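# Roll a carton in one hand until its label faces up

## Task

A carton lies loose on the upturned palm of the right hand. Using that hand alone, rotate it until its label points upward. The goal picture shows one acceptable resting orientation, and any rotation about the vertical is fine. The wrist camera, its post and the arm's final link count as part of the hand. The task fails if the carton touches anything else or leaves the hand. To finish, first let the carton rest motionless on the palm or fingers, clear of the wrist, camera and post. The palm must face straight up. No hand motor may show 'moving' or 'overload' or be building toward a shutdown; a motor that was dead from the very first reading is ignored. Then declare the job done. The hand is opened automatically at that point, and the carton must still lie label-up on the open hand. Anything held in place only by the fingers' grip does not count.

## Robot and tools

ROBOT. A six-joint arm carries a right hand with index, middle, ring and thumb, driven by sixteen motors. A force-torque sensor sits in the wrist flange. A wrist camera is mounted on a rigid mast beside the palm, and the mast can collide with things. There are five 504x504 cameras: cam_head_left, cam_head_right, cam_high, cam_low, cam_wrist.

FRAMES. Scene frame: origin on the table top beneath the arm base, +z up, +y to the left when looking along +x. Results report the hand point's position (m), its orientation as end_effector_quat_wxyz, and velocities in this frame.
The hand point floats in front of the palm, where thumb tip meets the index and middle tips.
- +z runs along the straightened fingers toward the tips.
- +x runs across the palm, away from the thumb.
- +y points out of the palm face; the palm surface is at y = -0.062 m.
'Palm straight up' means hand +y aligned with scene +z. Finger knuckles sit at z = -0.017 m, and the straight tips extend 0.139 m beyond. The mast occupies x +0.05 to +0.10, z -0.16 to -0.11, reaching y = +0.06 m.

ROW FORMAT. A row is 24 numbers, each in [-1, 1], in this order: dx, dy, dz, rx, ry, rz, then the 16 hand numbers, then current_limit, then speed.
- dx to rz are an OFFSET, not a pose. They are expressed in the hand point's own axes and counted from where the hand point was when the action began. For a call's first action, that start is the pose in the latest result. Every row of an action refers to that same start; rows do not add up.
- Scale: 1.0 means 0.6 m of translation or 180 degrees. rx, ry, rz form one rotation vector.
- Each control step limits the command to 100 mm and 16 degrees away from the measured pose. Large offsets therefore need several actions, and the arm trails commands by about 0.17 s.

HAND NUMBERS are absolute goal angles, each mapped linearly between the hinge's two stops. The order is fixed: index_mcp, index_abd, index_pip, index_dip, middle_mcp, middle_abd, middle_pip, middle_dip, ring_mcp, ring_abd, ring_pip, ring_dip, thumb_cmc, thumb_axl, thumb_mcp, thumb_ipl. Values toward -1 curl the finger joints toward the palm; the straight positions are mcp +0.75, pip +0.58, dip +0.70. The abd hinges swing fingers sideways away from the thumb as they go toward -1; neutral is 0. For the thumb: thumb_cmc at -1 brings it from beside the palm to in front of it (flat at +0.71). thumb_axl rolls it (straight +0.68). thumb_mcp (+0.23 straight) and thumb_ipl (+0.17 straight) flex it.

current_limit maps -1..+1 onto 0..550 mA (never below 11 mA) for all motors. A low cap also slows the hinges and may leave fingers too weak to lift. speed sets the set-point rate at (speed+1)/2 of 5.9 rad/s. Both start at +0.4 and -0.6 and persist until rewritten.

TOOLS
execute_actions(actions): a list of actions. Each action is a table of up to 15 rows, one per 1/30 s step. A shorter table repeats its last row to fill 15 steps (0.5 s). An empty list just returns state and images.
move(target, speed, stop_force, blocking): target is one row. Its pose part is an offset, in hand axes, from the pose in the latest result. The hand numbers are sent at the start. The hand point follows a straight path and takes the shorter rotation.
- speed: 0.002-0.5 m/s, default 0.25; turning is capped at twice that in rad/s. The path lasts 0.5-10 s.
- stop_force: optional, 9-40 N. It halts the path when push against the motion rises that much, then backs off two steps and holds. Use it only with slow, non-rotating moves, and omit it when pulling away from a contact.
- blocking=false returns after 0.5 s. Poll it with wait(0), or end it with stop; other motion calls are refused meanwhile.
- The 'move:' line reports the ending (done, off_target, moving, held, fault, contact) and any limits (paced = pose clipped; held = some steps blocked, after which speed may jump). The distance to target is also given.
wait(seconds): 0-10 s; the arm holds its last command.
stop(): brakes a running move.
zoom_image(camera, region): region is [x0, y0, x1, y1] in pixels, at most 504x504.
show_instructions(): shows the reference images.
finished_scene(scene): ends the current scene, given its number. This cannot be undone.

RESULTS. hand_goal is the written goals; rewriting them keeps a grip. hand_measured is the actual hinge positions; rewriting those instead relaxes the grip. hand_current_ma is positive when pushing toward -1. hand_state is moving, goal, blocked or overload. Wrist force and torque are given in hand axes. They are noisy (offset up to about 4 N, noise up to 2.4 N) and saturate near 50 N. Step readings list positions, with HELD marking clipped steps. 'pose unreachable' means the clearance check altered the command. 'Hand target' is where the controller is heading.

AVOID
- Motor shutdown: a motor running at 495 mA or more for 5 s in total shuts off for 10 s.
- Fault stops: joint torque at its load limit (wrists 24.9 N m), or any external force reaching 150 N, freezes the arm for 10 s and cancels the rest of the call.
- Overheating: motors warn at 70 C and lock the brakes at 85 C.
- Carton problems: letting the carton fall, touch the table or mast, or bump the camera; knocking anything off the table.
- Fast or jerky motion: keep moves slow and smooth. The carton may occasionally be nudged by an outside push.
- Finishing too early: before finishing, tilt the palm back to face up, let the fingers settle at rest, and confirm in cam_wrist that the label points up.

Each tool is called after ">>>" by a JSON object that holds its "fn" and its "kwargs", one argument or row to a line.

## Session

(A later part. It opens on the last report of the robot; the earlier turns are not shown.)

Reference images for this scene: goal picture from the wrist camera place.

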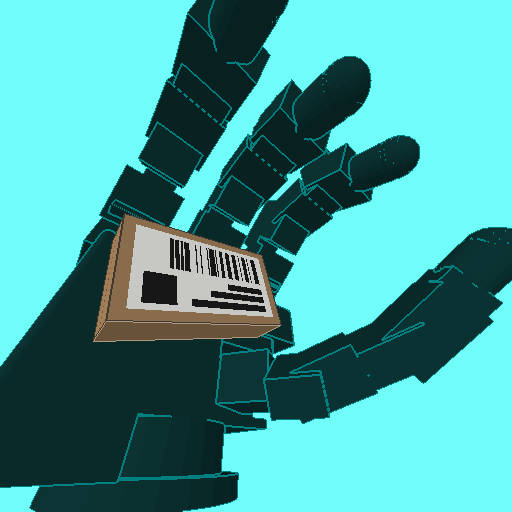

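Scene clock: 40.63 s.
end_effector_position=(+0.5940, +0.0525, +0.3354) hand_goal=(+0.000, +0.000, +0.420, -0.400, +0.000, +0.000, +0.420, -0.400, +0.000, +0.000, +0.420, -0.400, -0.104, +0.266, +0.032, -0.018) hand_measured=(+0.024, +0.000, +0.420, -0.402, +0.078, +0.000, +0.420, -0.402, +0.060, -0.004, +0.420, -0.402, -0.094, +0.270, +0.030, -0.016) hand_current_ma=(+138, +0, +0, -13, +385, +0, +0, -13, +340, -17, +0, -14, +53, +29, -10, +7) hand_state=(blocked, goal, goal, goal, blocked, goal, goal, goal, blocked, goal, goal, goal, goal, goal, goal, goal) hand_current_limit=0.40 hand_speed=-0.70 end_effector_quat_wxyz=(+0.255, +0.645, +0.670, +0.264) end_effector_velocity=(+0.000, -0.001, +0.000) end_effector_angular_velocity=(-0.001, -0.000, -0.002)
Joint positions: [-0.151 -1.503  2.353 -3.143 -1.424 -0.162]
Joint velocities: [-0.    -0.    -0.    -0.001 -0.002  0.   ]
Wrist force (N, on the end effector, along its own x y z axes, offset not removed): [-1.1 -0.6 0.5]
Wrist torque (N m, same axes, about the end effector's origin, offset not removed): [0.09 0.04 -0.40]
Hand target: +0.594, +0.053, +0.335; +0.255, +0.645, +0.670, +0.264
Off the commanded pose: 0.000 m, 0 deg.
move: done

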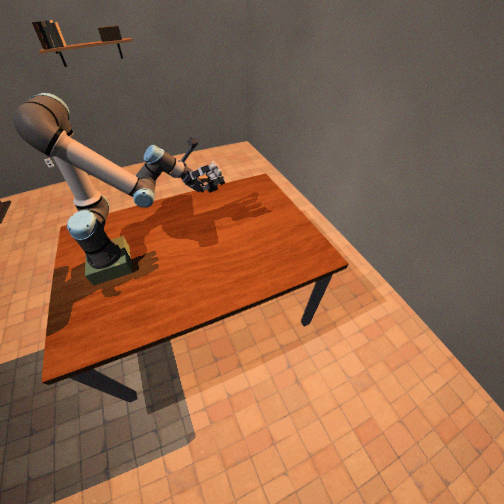

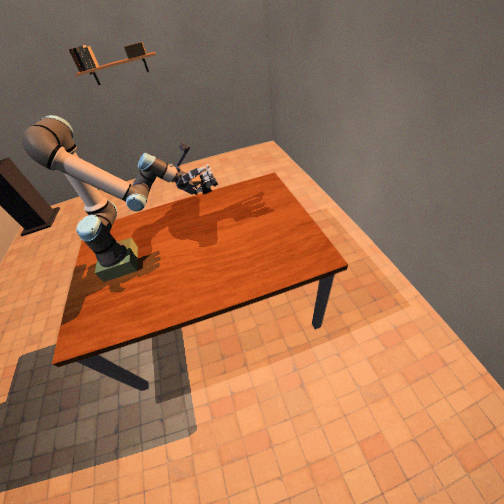

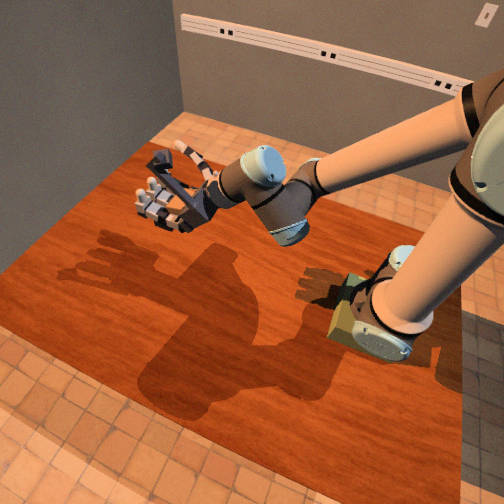

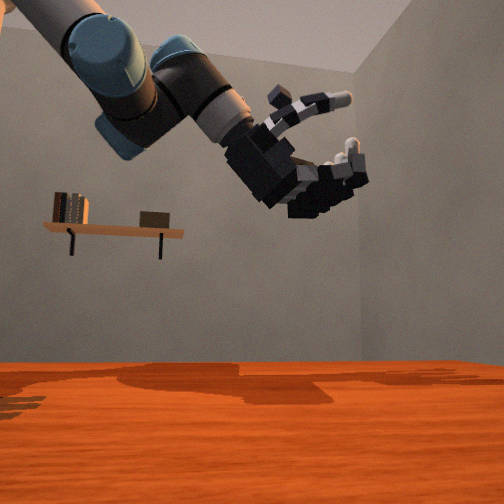

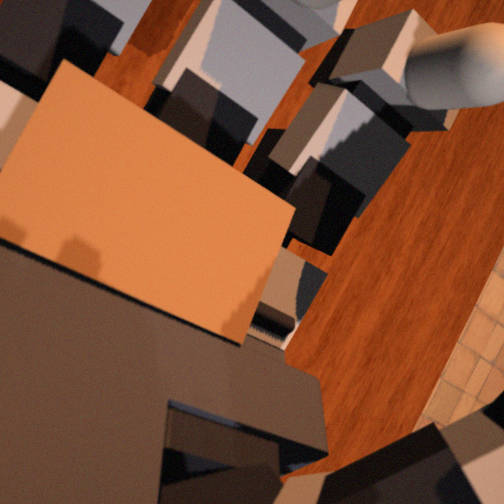

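>>> {"fn": "move", "kwargs": {
  "target": [0,0,0,0,0,0, 0.6,0,0.45,-0.6, 0.6,0,0.45,-0.6, 0.6,0,0.45,-0.6, -0.104,0.266,0.032,-0.018,0.7,1]
}}

>>> {"fn": "zoom_image", "kwargs": {
  "camera": "cam_head_left",
  "region": [170, 140, 250, 220]
}}

>>> {"fn": "zoom_image", "kwargs": {
  "camera": "cam_high",
  "region": [120, 150, 220, 250]
}}

Scene clock: 46.93 s.
end_effector_position=(+0.5940, +0.0525, +0.3354) hand_goal=(+0.600, +0.000, +0.450, -0.600, +0.600, +0.000, +0.450, -0.600, +0.600, +0.000, +0.450, -0.600, -0.104, +0.266, +0.032, -0.018) hand_measured=(+0.606, +0.000, +0.450, -0.596, +0.608, +0.000, +0.450, -0.596, +0.608, -0.002, +0.450, -0.596, -0.094, +0.270, +0.030, -0.018) hand_current_ma=(+37, +0, +1, +16, +48, +0, +1, +17, +40, -14, +1, +17, +51, +29, -11, +7) hand_state=(goal, goal, goal, goal, goal, goal, goal, goal, goal, goal, goal, goal, goal, goal, goal, goal) hand_current_limit=0.70 hand_speed=1.00 end_effector_quat_wxyz=(+0.255, +0.645, +0.670, +0.264) end_effector_velocity=(+0.000, -0.001, +0.001) end_effector_angular_velocity=(-0.002, -0.002, -0.002)
Joint positions: [-0.151 -1.503  2.353 -3.143 -1.424 -0.162]
Joint velocities: [-0.001 -0.001 -0.001 -0.001 -0.002 -0.   ]
Wrist force (N, on the end effector, along its own x y z axes, offset not removed): [1.4 0.8 -1.7]
Wrist torque (N m, same axes, about the end effector's origin, offset not removed): [0.48 -0.18 -0.10]
Hand target: +0.594, +0.053, +0.335; +0.255, +0.645, +0.670, +0.264
Off the commanded pose: 0.000 m, 0 deg.
move: done

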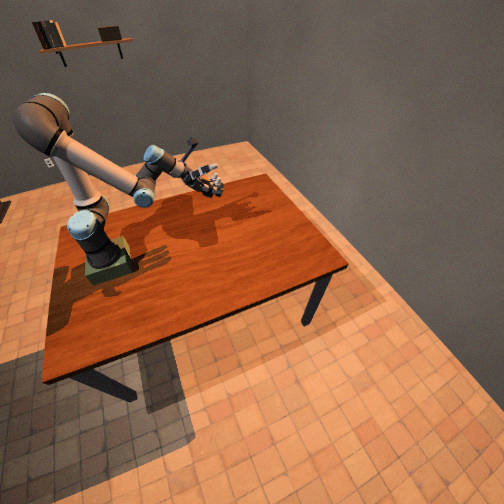

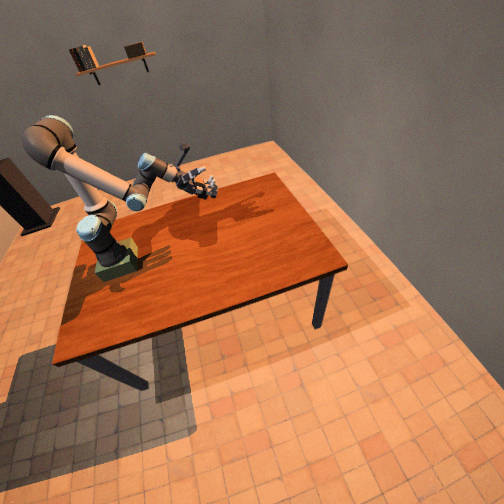

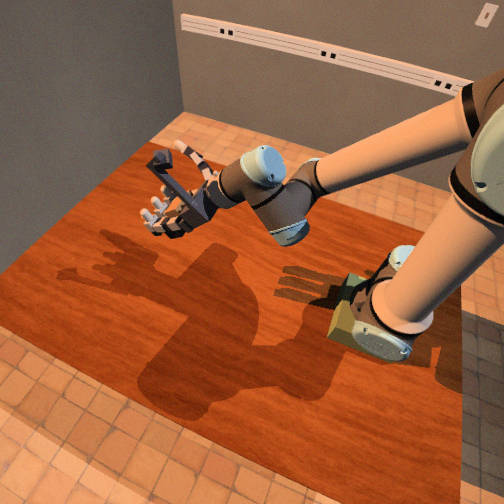

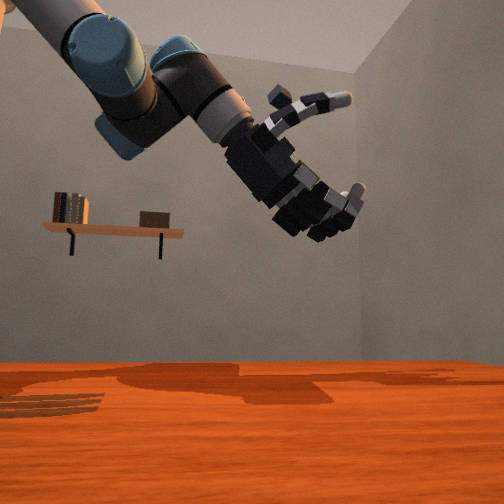

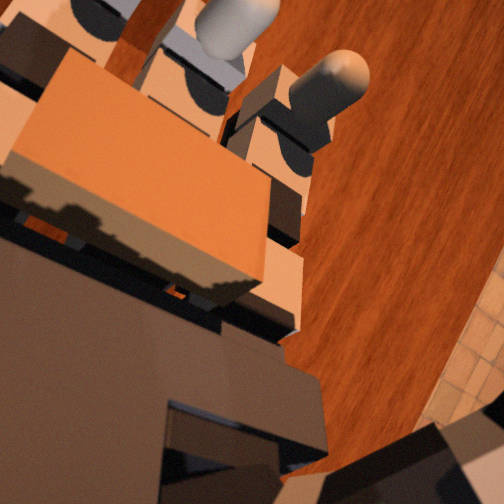

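Region (170, 140, 250, 220) of cam_head_left's 504x504 image, scaled by 6.300, with more detail than that image has.

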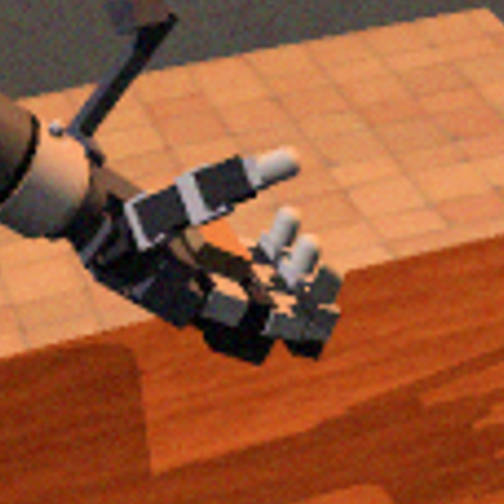

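Region (120, 150, 220, 250) of cam_high's 504x504 image, scaled by 5.040, with more detail than that image has.

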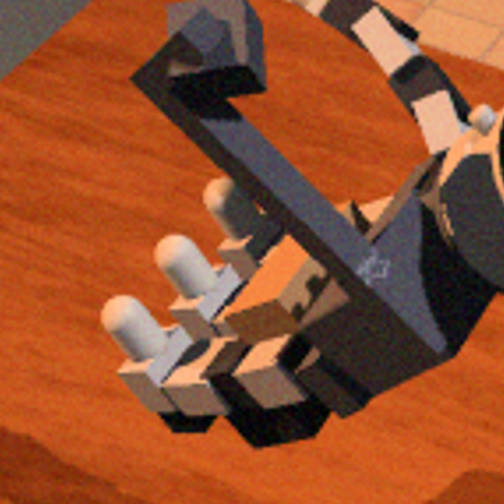

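>>> {"fn": "move", "kwargs": {
  "target": [0,0,0,0,0,0, 0.98,0,-0.08,-0.3, 0.98,0,-0.08,-0.3, 0.98,0,-0.08,-0.3, -0.104,0.266,0.032,-0.018,0.4,-0.75]
}}

>>> {"fn": "zoom_image", "kwargs": {
  "camera": "cam_high",
  "region": [120, 150, 220, 250]
}}

Scene clock: 54.87 s.
end_effector_position=(+0.5940, +0.0525, +0.3354) hand_goal=(+0.980, +0.000, -0.080, -0.300, +0.980, +0.000, -0.080, -0.300, +0.980, +0.000, -0.080, -0.300, -0.104, +0.266, +0.032, -0.018) hand_measured=(+0.984, +0.000, -0.070, -0.302, +0.990, +0.000, -0.068, -0.298, +0.984, -0.002, -0.070, -0.302, -0.096, +0.270, +0.030, -0.018) hand_current_ma=(+20, +0, +47, -13, +53, +0, +59, +7, +27, -14, +52, -12, +49, +29, -11, +7) hand_state=(goal, goal, goal, goal, goal, goal, goal, goal, goal, goal, goal, goal, goal, goal, goal, goal) hand_current_limit=0.40 hand_speed=-0.75 end_effector_quat_wxyz=(+0.255, +0.645, +0.670, +0.264) end_effector_velocity=(+0.000, -0.000, -0.000) end_effector_angular_velocity=(-0.001, -0.000, -0.001)
Joint positions: [-0.151 -1.503  2.353 -3.143 -1.424 -0.162]
Joint velocities: [ 0.     0.001 -0.    -0.001 -0.001  0.   ]
Wrist force (N, on the end effector, along its own x y z axes, offset not removed): [-0.1 0.0 0.9]
Wrist torque (N m, same axes, about the end effector's origin, offset not removed): [0.10 -0.02 -0.22]
Hand target: +0.594, +0.052, +0.335; +0.255, +0.645, +0.670, +0.264
Off the commanded pose: 0.000 m, 0 deg.
move: done

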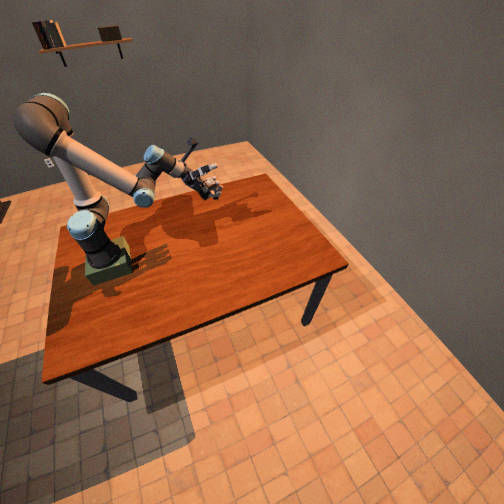

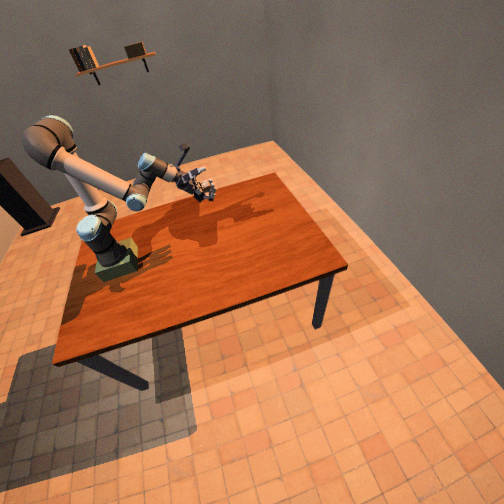

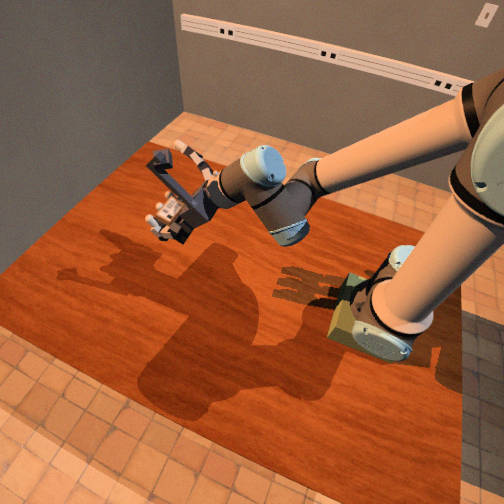

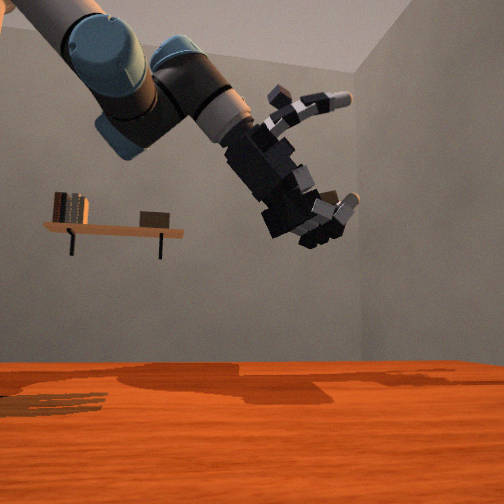

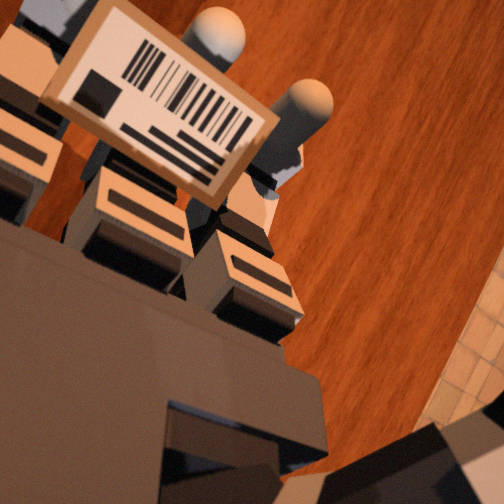

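Region (120, 150, 220, 250) of cam_high's 504x504 image, scaled by 5.040, with more detail than that image has.

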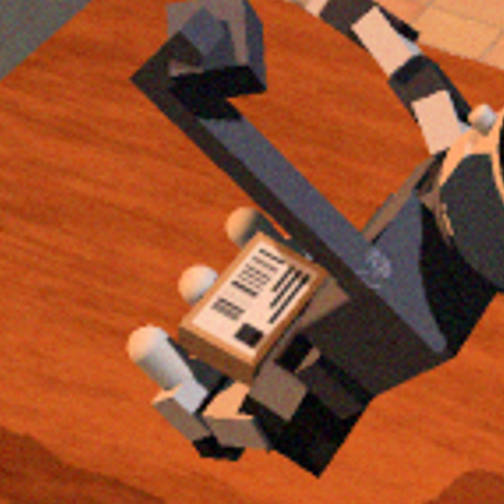

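>>> {"fn": "move", "kwargs": {
  "target": [0,0,0,0,0,0, 0.98,0,-0.12,0.12, 0.98,0,-0.12,0.12, 0.98,0,-0.12,0.12, -0.104,0.266,0.032,-0.018,0.4,-0.85]
}}

>>> {"fn": "zoom_image", "kwargs": {
  "camera": "cam_high",
  "region": [110, 150, 210, 250]
}}

>>> {"fn": "zoom_image", "kwargs": {
  "camera": "cam_low",
  "region": [260, 140, 400, 280]
}}

Scene clock: 60.90 s.
end_effector_position=(+0.5940, +0.0525, +0.3354) hand_goal=(+0.980, +0.000, -0.120, +0.120, +0.980, +0.000, -0.120, +0.120, +0.980, +0.000, -0.120, +0.120, -0.104, +0.266, +0.032, -0.018) hand_measured=(+0.984, +0.000, -0.110, +0.118, +0.990, +0.000, -0.104, +0.118, +0.984, -0.002, -0.110, +0.118, -0.096, +0.270, +0.030, -0.018) hand_current_ma=(+20, +0, +48, -12, +53, +0, +78, -7, +27, -14, +54, -13, +49, +29, -11, +7) hand_state=(goal, goal, goal, goal, goal, goal, goal, goal, goal, goal, goal, goal, goal, goal, goal, goal) hand_current_limit=0.40 hand_speed=-0.85 end_effector_quat_wxyz=(+0.255, +0.645, +0.670, +0.264) end_effector_velocity=(+0.000, -0.000, -0.000) end_effector_angular_velocity=(+0.000, +0.002, -0.001)
Joint positions: [-0.151 -1.503  2.353 -3.143 -1.424 -0.162]
Joint velocities: [ 0.    -0.    -0.001  0.002 -0.001  0.001]
Wrist force (N, on the end effector, along its own x y z axes, offset not removed): [0.5 0.7 -0.9]
Wrist torque (N m, same axes, about the end effector's origin, offset not removed): [0.32 0.02 -0.14]
Hand target: +0.594, +0.053, +0.335; +0.255, +0.645, +0.670, +0.264
Off the commanded pose: 0.000 m, 0 deg.
move: done

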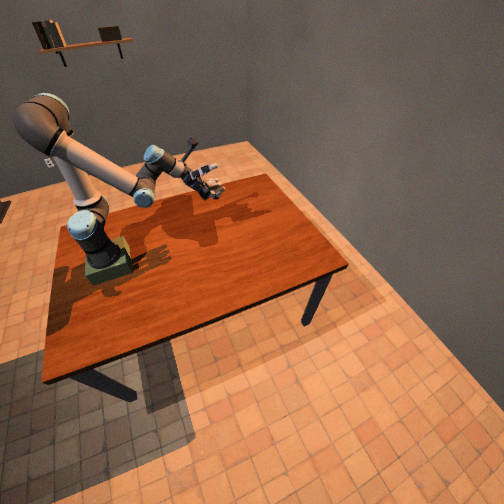

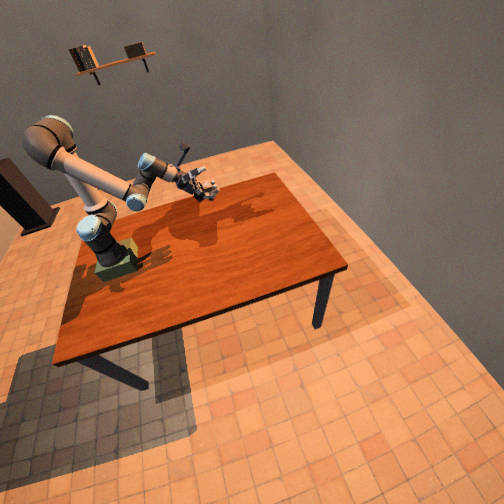

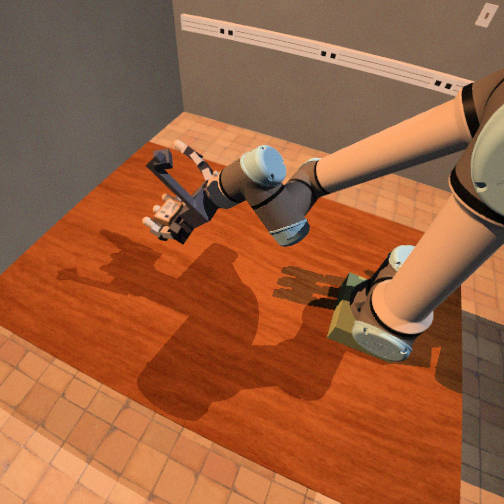

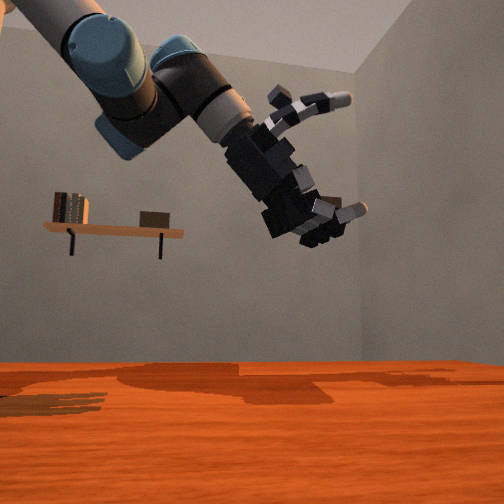

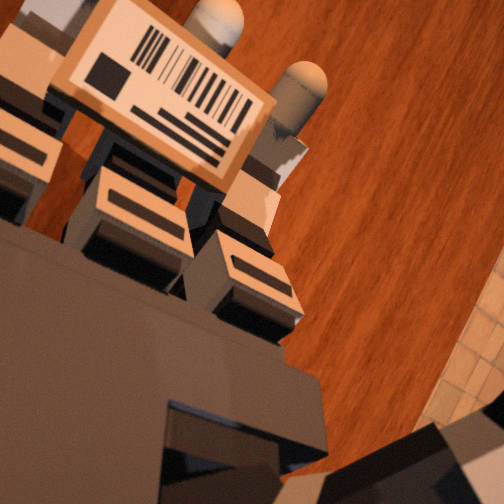

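Region (110, 150, 210, 250) of cam_high's 504x504 image, scaled by 5.040, with more detail than that image has.

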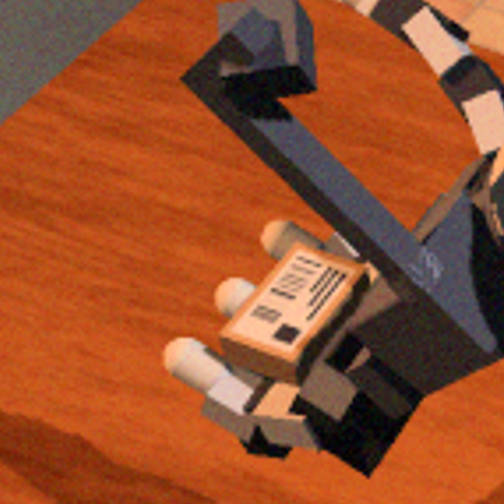

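Region (260, 140, 400, 280) of cam_low's 504x504 image, scaled by 3.600, with more detail than that image has.

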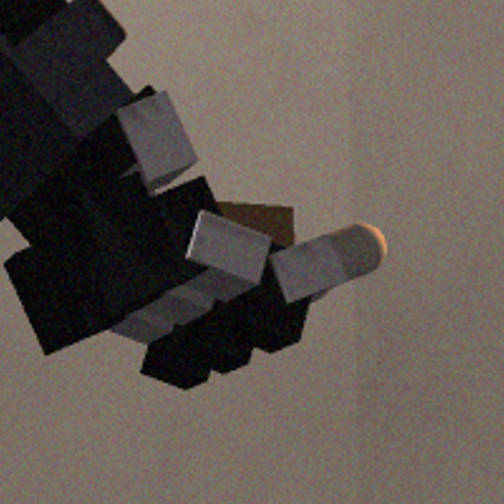

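>>> {"fn": "move", "kwargs": {
  "target": [0,0.17,-0.06,-0.13,0,0, 0.98,0,0.13,0.2, 0.98,0,0.13,0.2, 0.98,0,0.13,0.2, -0.104,0.266,0.032,-0.018,0.4,-0.95],
  "speed": 0.12
}}

>>> {"fn": "zoom_image", "kwargs": {
  "camera": "cam_low",
  "region": [260, 60, 420, 220]
}}

Scene clock: 70.13 s.
end_effector_position=(+0.6439, +0.0546, +0.4313) hand_goal=(+0.980, +0.000, +0.130, +0.200, +0.980, +0.000, +0.130, +0.200, +0.980, +0.000, +0.130, +0.200, -0.104, +0.266, +0.032, -0.018) hand_measured=(+0.986, +0.000, +0.130, +0.198, +0.994, +0.000, +0.134, +0.198, +0.988, -0.002, +0.130, +0.198, -0.096, +0.270, +0.030, -0.018) hand_current_ma=(+35, +0, +2, -12, +70, +0, +18, -8, +42, -14, +4, -13, +49, +29, -11, +7) hand_state=(goal, goal, goal, goal, goal, goal, goal, goal, goal, goal, goal, goal, goal, goal, goal, goal) hand_current_limit=0.40 hand_speed=-0.95 end_effector_quat_wxyz=(+0.380, +0.580, +0.603, +0.395) end_effector_velocity=(+0.001, -0.000, +0.001) end_effector_angular_velocity=(-0.001, -0.003, -0.001)
Joint positions: [-0.137 -1.326  2.228 -3.608 -1.384 -0.085]
Joint velocities: [-0.     0.002 -0.002 -0.004 -0.001 -0.   ]
Wrist force (N, on the end effector, along its own x y z axes, offset not removed): [0.2 -0.4 -0.3]
Wrist torque (N m, same axes, about the end effector's origin, offset not removed): [0.22 0.01 -0.29]
Hand target: +0.644, +0.055, +0.431; +0.380, +0.580, +0.603, +0.395
Off the commanded pose: 0.000 m, 0 deg.
move: done

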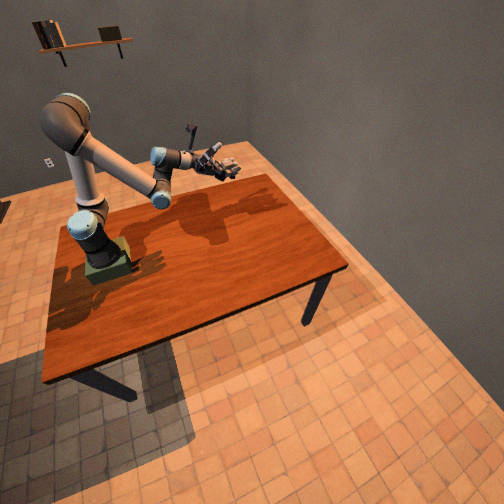

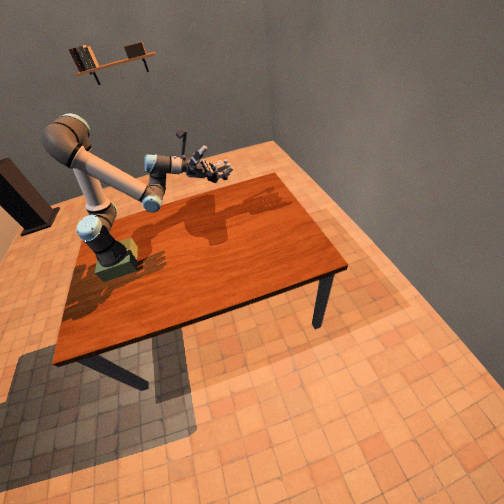

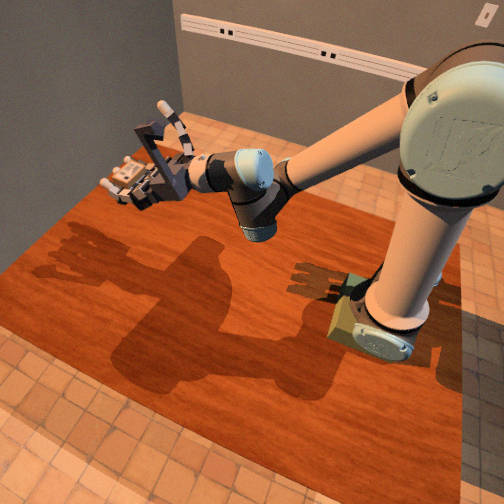

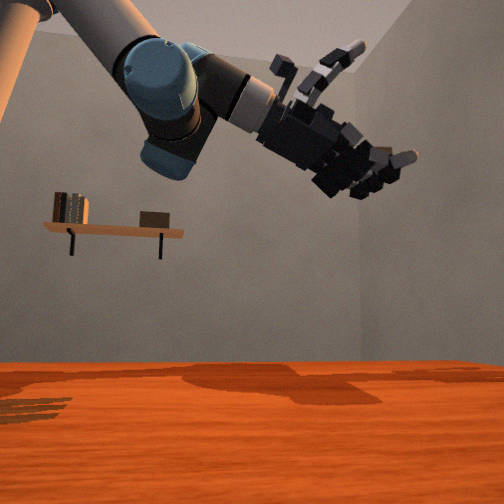

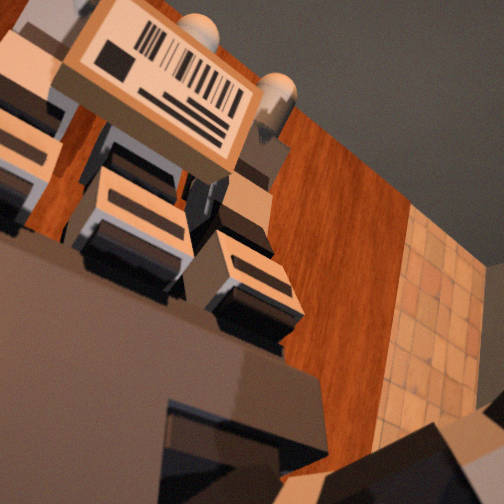

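Region (260, 60, 420, 220) of cam_low's 504x504 image, scaled by 3.150, with more detail than that image has.

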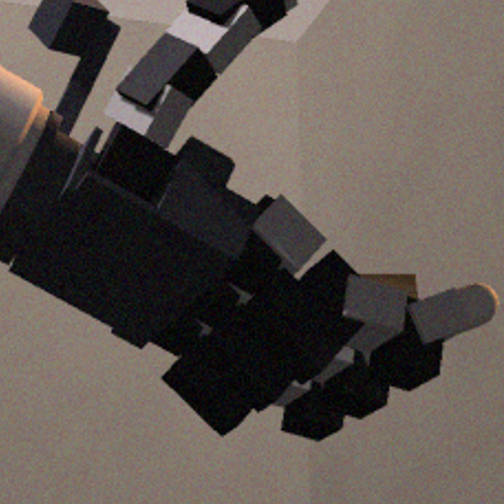

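>>> {"fn": "move", "kwargs": {
  "target": [0,0.15,-0.04,-0.13,0,0, 0.98,0,0.4,0.3, 0.98,0,0.4,0.3, 0.98,0,0.4,0.3, -0.104,0.266,0.032,-0.018,0.4,-0.95],
  "speed": 0.12
}}

>>> {"fn": "move", "kwargs": {
  "target": [0,0,0,0,0,0, 0.7,0,0.58,0.55, 0.7,0,0.58,0.55, 0.7,0,0.58,0.55, -0.104,0.266,0.032,-0.018,0.4,-0.9]
}}

>>> {"fn": "zoom_image", "kwargs": {
  "camera": "cam_high",
  "region": [60, 60, 220, 220]
}}

Scene clock: 80.37 s.
end_effector_position=(+0.6579, +0.0552, +0.5233) hand_goal=(+0.980, +0.000, +0.400, +0.300, +0.980, +0.000, +0.400, +0.300, +0.980, +0.000, +0.400, +0.300, -0.104, +0.266, +0.032, -0.018) hand_measured=(+0.988, +0.000, +0.400, +0.298, +0.996, +0.000, +0.404, +0.298, +0.990, -0.002, +0.400, +0.298, -0.096, +0.270, +0.030, -0.018) hand_current_ma=(+47, +0, +3, -12, +87, +0, +19, -8, +56, -14, +5, -12, +49, +29, -11, +7) hand_state=(goal, goal, goal, goal, goal, goal, goal, goal, goal, goal, goal, goal, goal, goal, goal, goal) hand_current_limit=0.40 hand_speed=-0.95 end_effector_quat_wxyz=(+0.490, +0.491, +0.511, +0.509) end_effector_velocity=(-0.000, +0.000, +0.001) end_effector_angular_velocity=(-0.001, -0.002, -0.001)
Joint positions: [-0.124 -1.169  2.05  -4.002 -1.38  -0.003]
Joint velocities: [ 0.    -0.001 -0.001  0.    -0.001 -0.001]
Wrist force (N, on the end effector, along its own x y z axes, offset not removed): [0.0 0.6 -1.0]
Wrist torque (N m, same axes, about the end effector's origin, offset not removed): [0.31 0.03 -0.27]
Hand target: +0.658, +0.055, +0.523; +0.490, +0.491, +0.511, +0.509
Off the commanded pose: 0.000 m, 0 deg.
move: done

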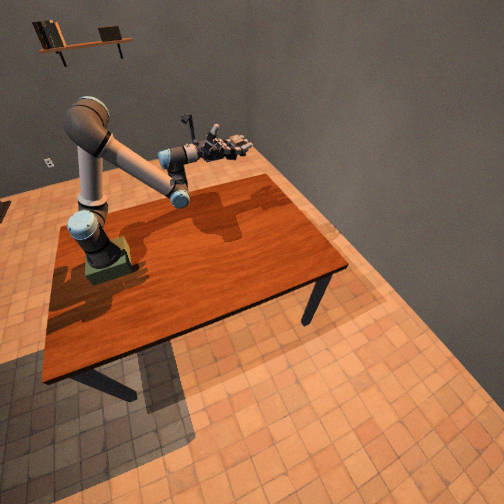

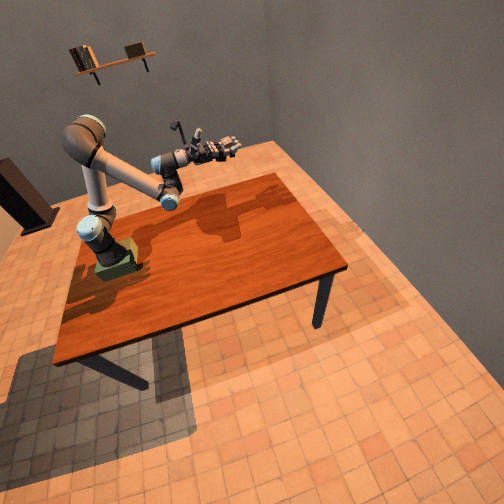

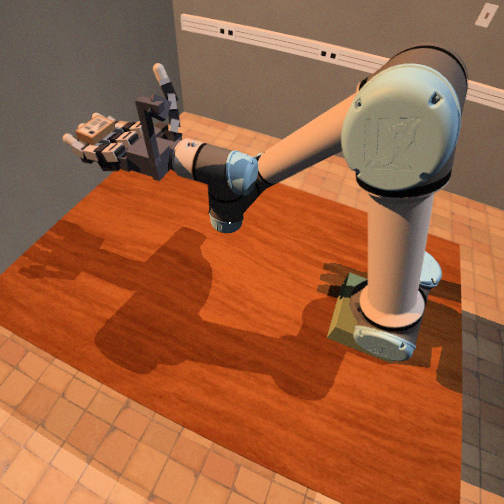

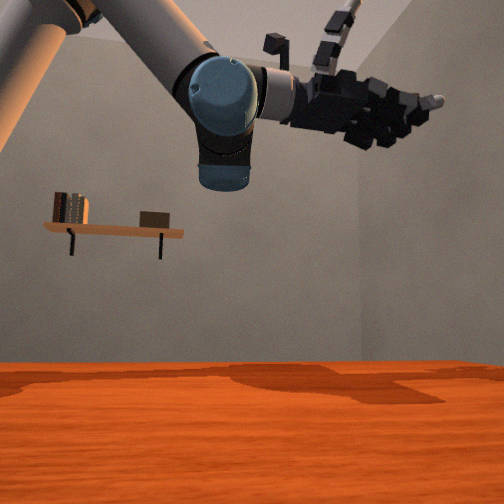

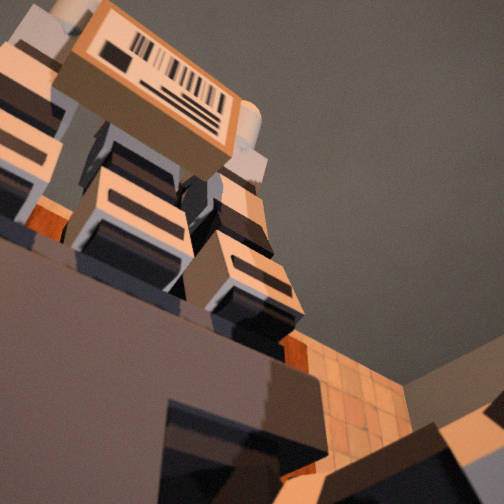

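Scene clock: 81.83 s.
end_effector_position=(+0.6579, +0.0552, +0.5233) hand_goal=(+0.700, +0.000, +0.580, +0.550, +0.700, +0.000, +0.580, +0.550, +0.700, +0.000, +0.580, +0.550, -0.104, +0.266, +0.032, -0.018) hand_measured=(+0.726, +0.000, +0.580, +0.548, +0.744, +0.000, +0.584, +0.548, +0.730, -0.002, +0.582, +0.548, -0.096, +0.270, +0.030, -0.018) hand_current_ma=(+147, +0, +4, -12, +232, +0, +20, -8, +167, -14, +6, -12, +49, +29, -11, +7) hand_state=(blocked, goal, goal, goal, blocked, goal, goal, goal, blocked, goal, goal, goal, goal, goal, goal, goal) hand_current_limit=0.40 hand_speed=-0.90 end_effector_quat_wxyz=(+0.490, +0.491, +0.511, +0.509) end_effector_velocity=(+0.000, +0.000, -0.000) end_effector_angular_velocity=(+0.003, +0.000, +0.001)
Joint positions: [-0.124 -1.169  2.05  -4.002 -1.38  -0.003]
Joint velocities: [ 0.     0.    -0.001  0.001  0.001  0.003]
Wrist force (N, on the end effector, along its own x y z axes, offset not removed): [0.6 0.6 -0.8]
Wrist torque (N m, same axes, about the end effector's origin, offset not removed): [0.34 -0.10 -0.18]
Hand target: +0.658, +0.055, +0.523; +0.490, +0.491, +0.511, +0.509
Off the commanded pose: 0.000 m, 0 deg.
move: done

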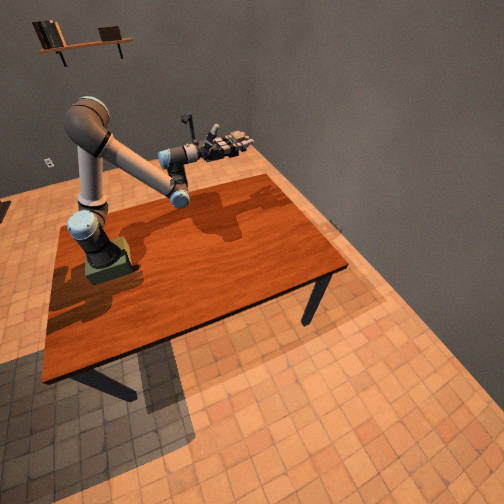

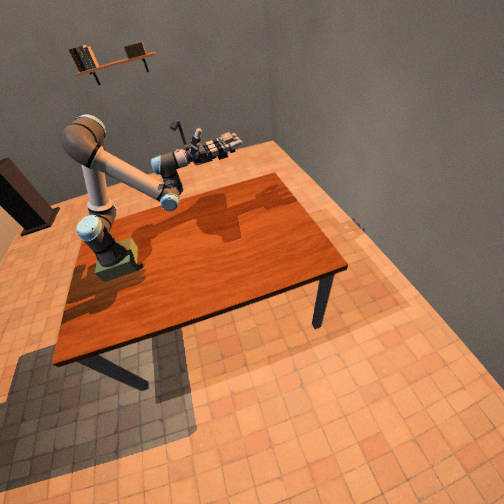

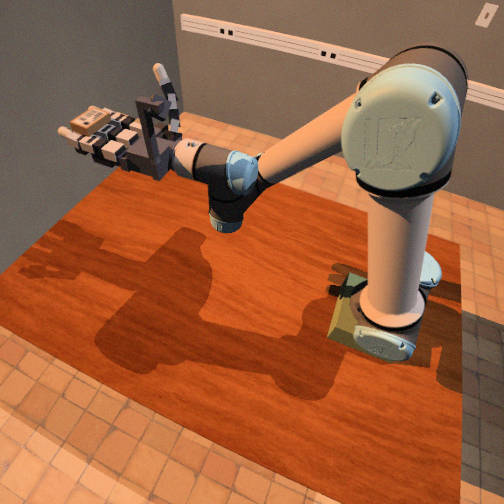

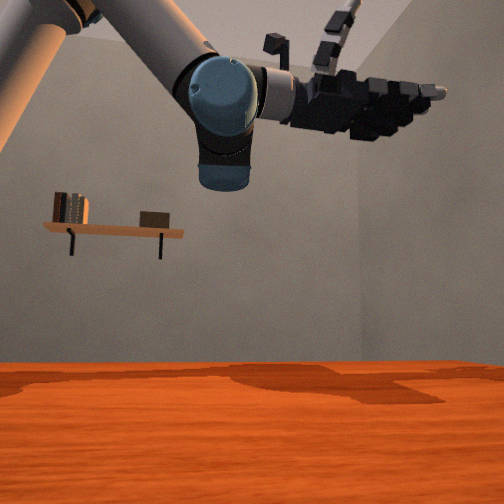

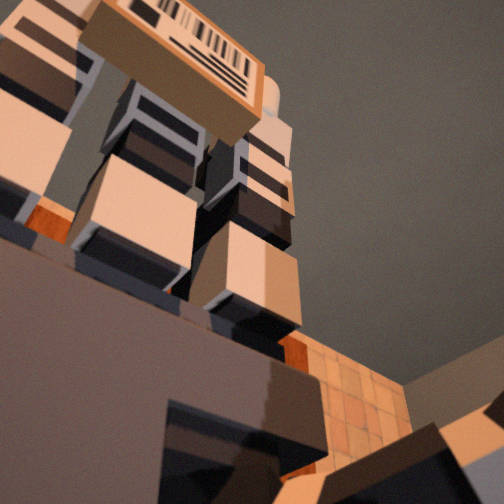

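Region (60, 60, 220, 220) of cam_high's 504x504 image, scaled by 3.150, with more detail than that image has.

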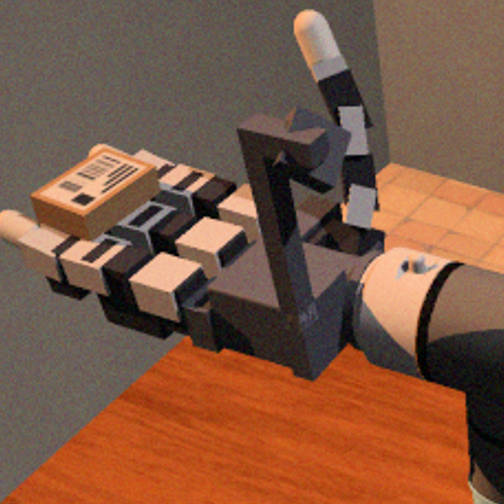

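>>> {"fn": "move", "kwargs": {
  "target": [0,0,0,0,0,0, 0.38,0,0.58,0.6, 0.38,0,0.58,0.6, 0.38,0,0.58,0.6, -0.104,0.266,0.032,-0.018,0.5,-0.88]
}}

Scene clock: 85.87 s.
end_effector_position=(+0.6579, +0.0552, +0.5233) hand_goal=(+0.380, +0.000, +0.580, +0.600, +0.380, +0.000, +0.580, +0.600, +0.380, +0.000, +0.580, +0.600, -0.104, +0.266, +0.032, -0.018) hand_measured=(+0.404, +0.000, +0.580, +0.598, +0.410, +0.000, +0.584, +0.598, +0.406, -0.002, +0.582, +0.598, -0.096, +0.270, +0.030, -0.018) hand_current_ma=(+133, +0, +4, -12, +150, +0, +20, -8, +136, -13, +12, -10, +49, +29, -11, +7) hand_state=(blocked, goal, goal, goal, moving, goal, goal, goal, moving, goal, goal, goal, goal, goal, goal, goal) hand_current_limit=0.50 hand_speed=-0.88 end_effector_quat_wxyz=(+0.490, +0.491, +0.511, +0.509) end_effector_velocity=(+0.000, +0.000, -0.000) end_effector_angular_velocity=(+0.000, -0.001, +0.001)
Joint positions: [-0.124 -1.169  2.05  -4.002 -1.38  -0.003]
Joint velocities: [ 0.     0.001 -0.    -0.001  0.     0.   ]
Wrist force (N, on the end effector, along its own x y z axes, offset not removed): [1.1 -0.2 -1.6]
Wrist torque (N m, same axes, about the end effector's origin, offset not removed): [0.16 -0.15 -0.11]
Hand target: +0.658, +0.055, +0.523; +0.490, +0.491, +0.511, +0.509
Off the commanded pose: 0.000 m, 0 deg.
move: done

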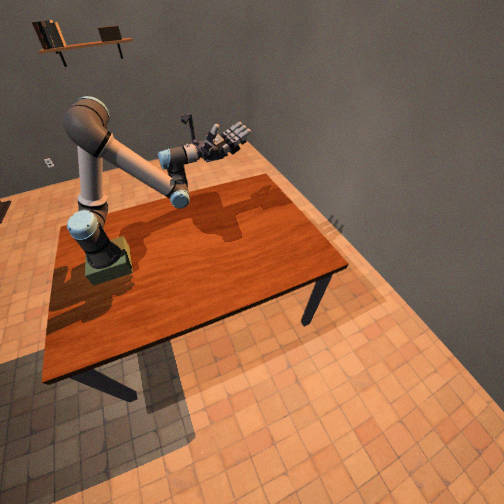

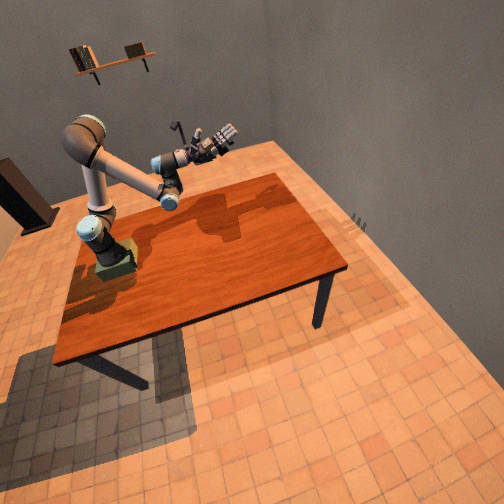

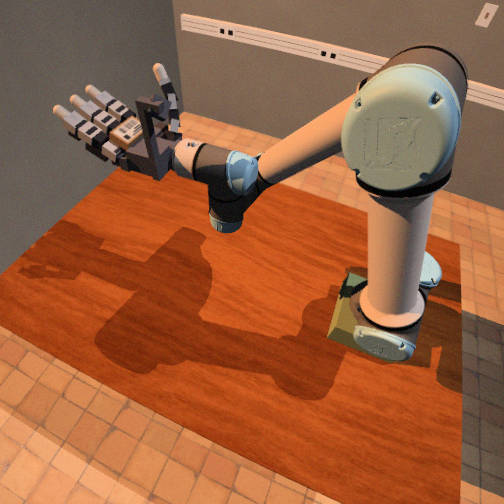

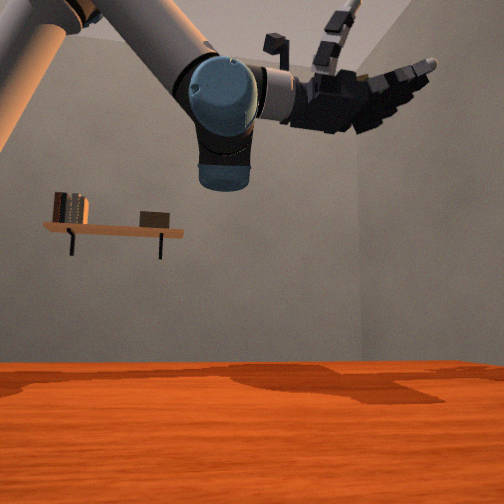

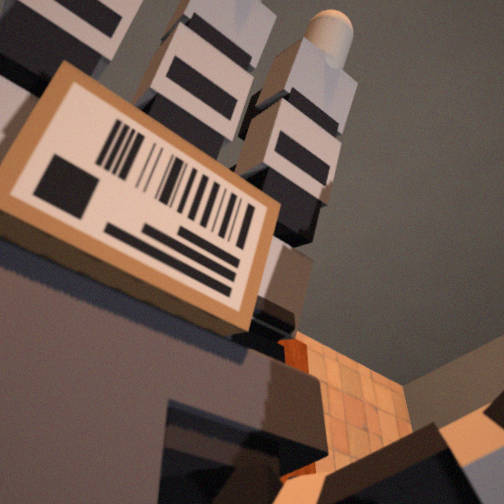

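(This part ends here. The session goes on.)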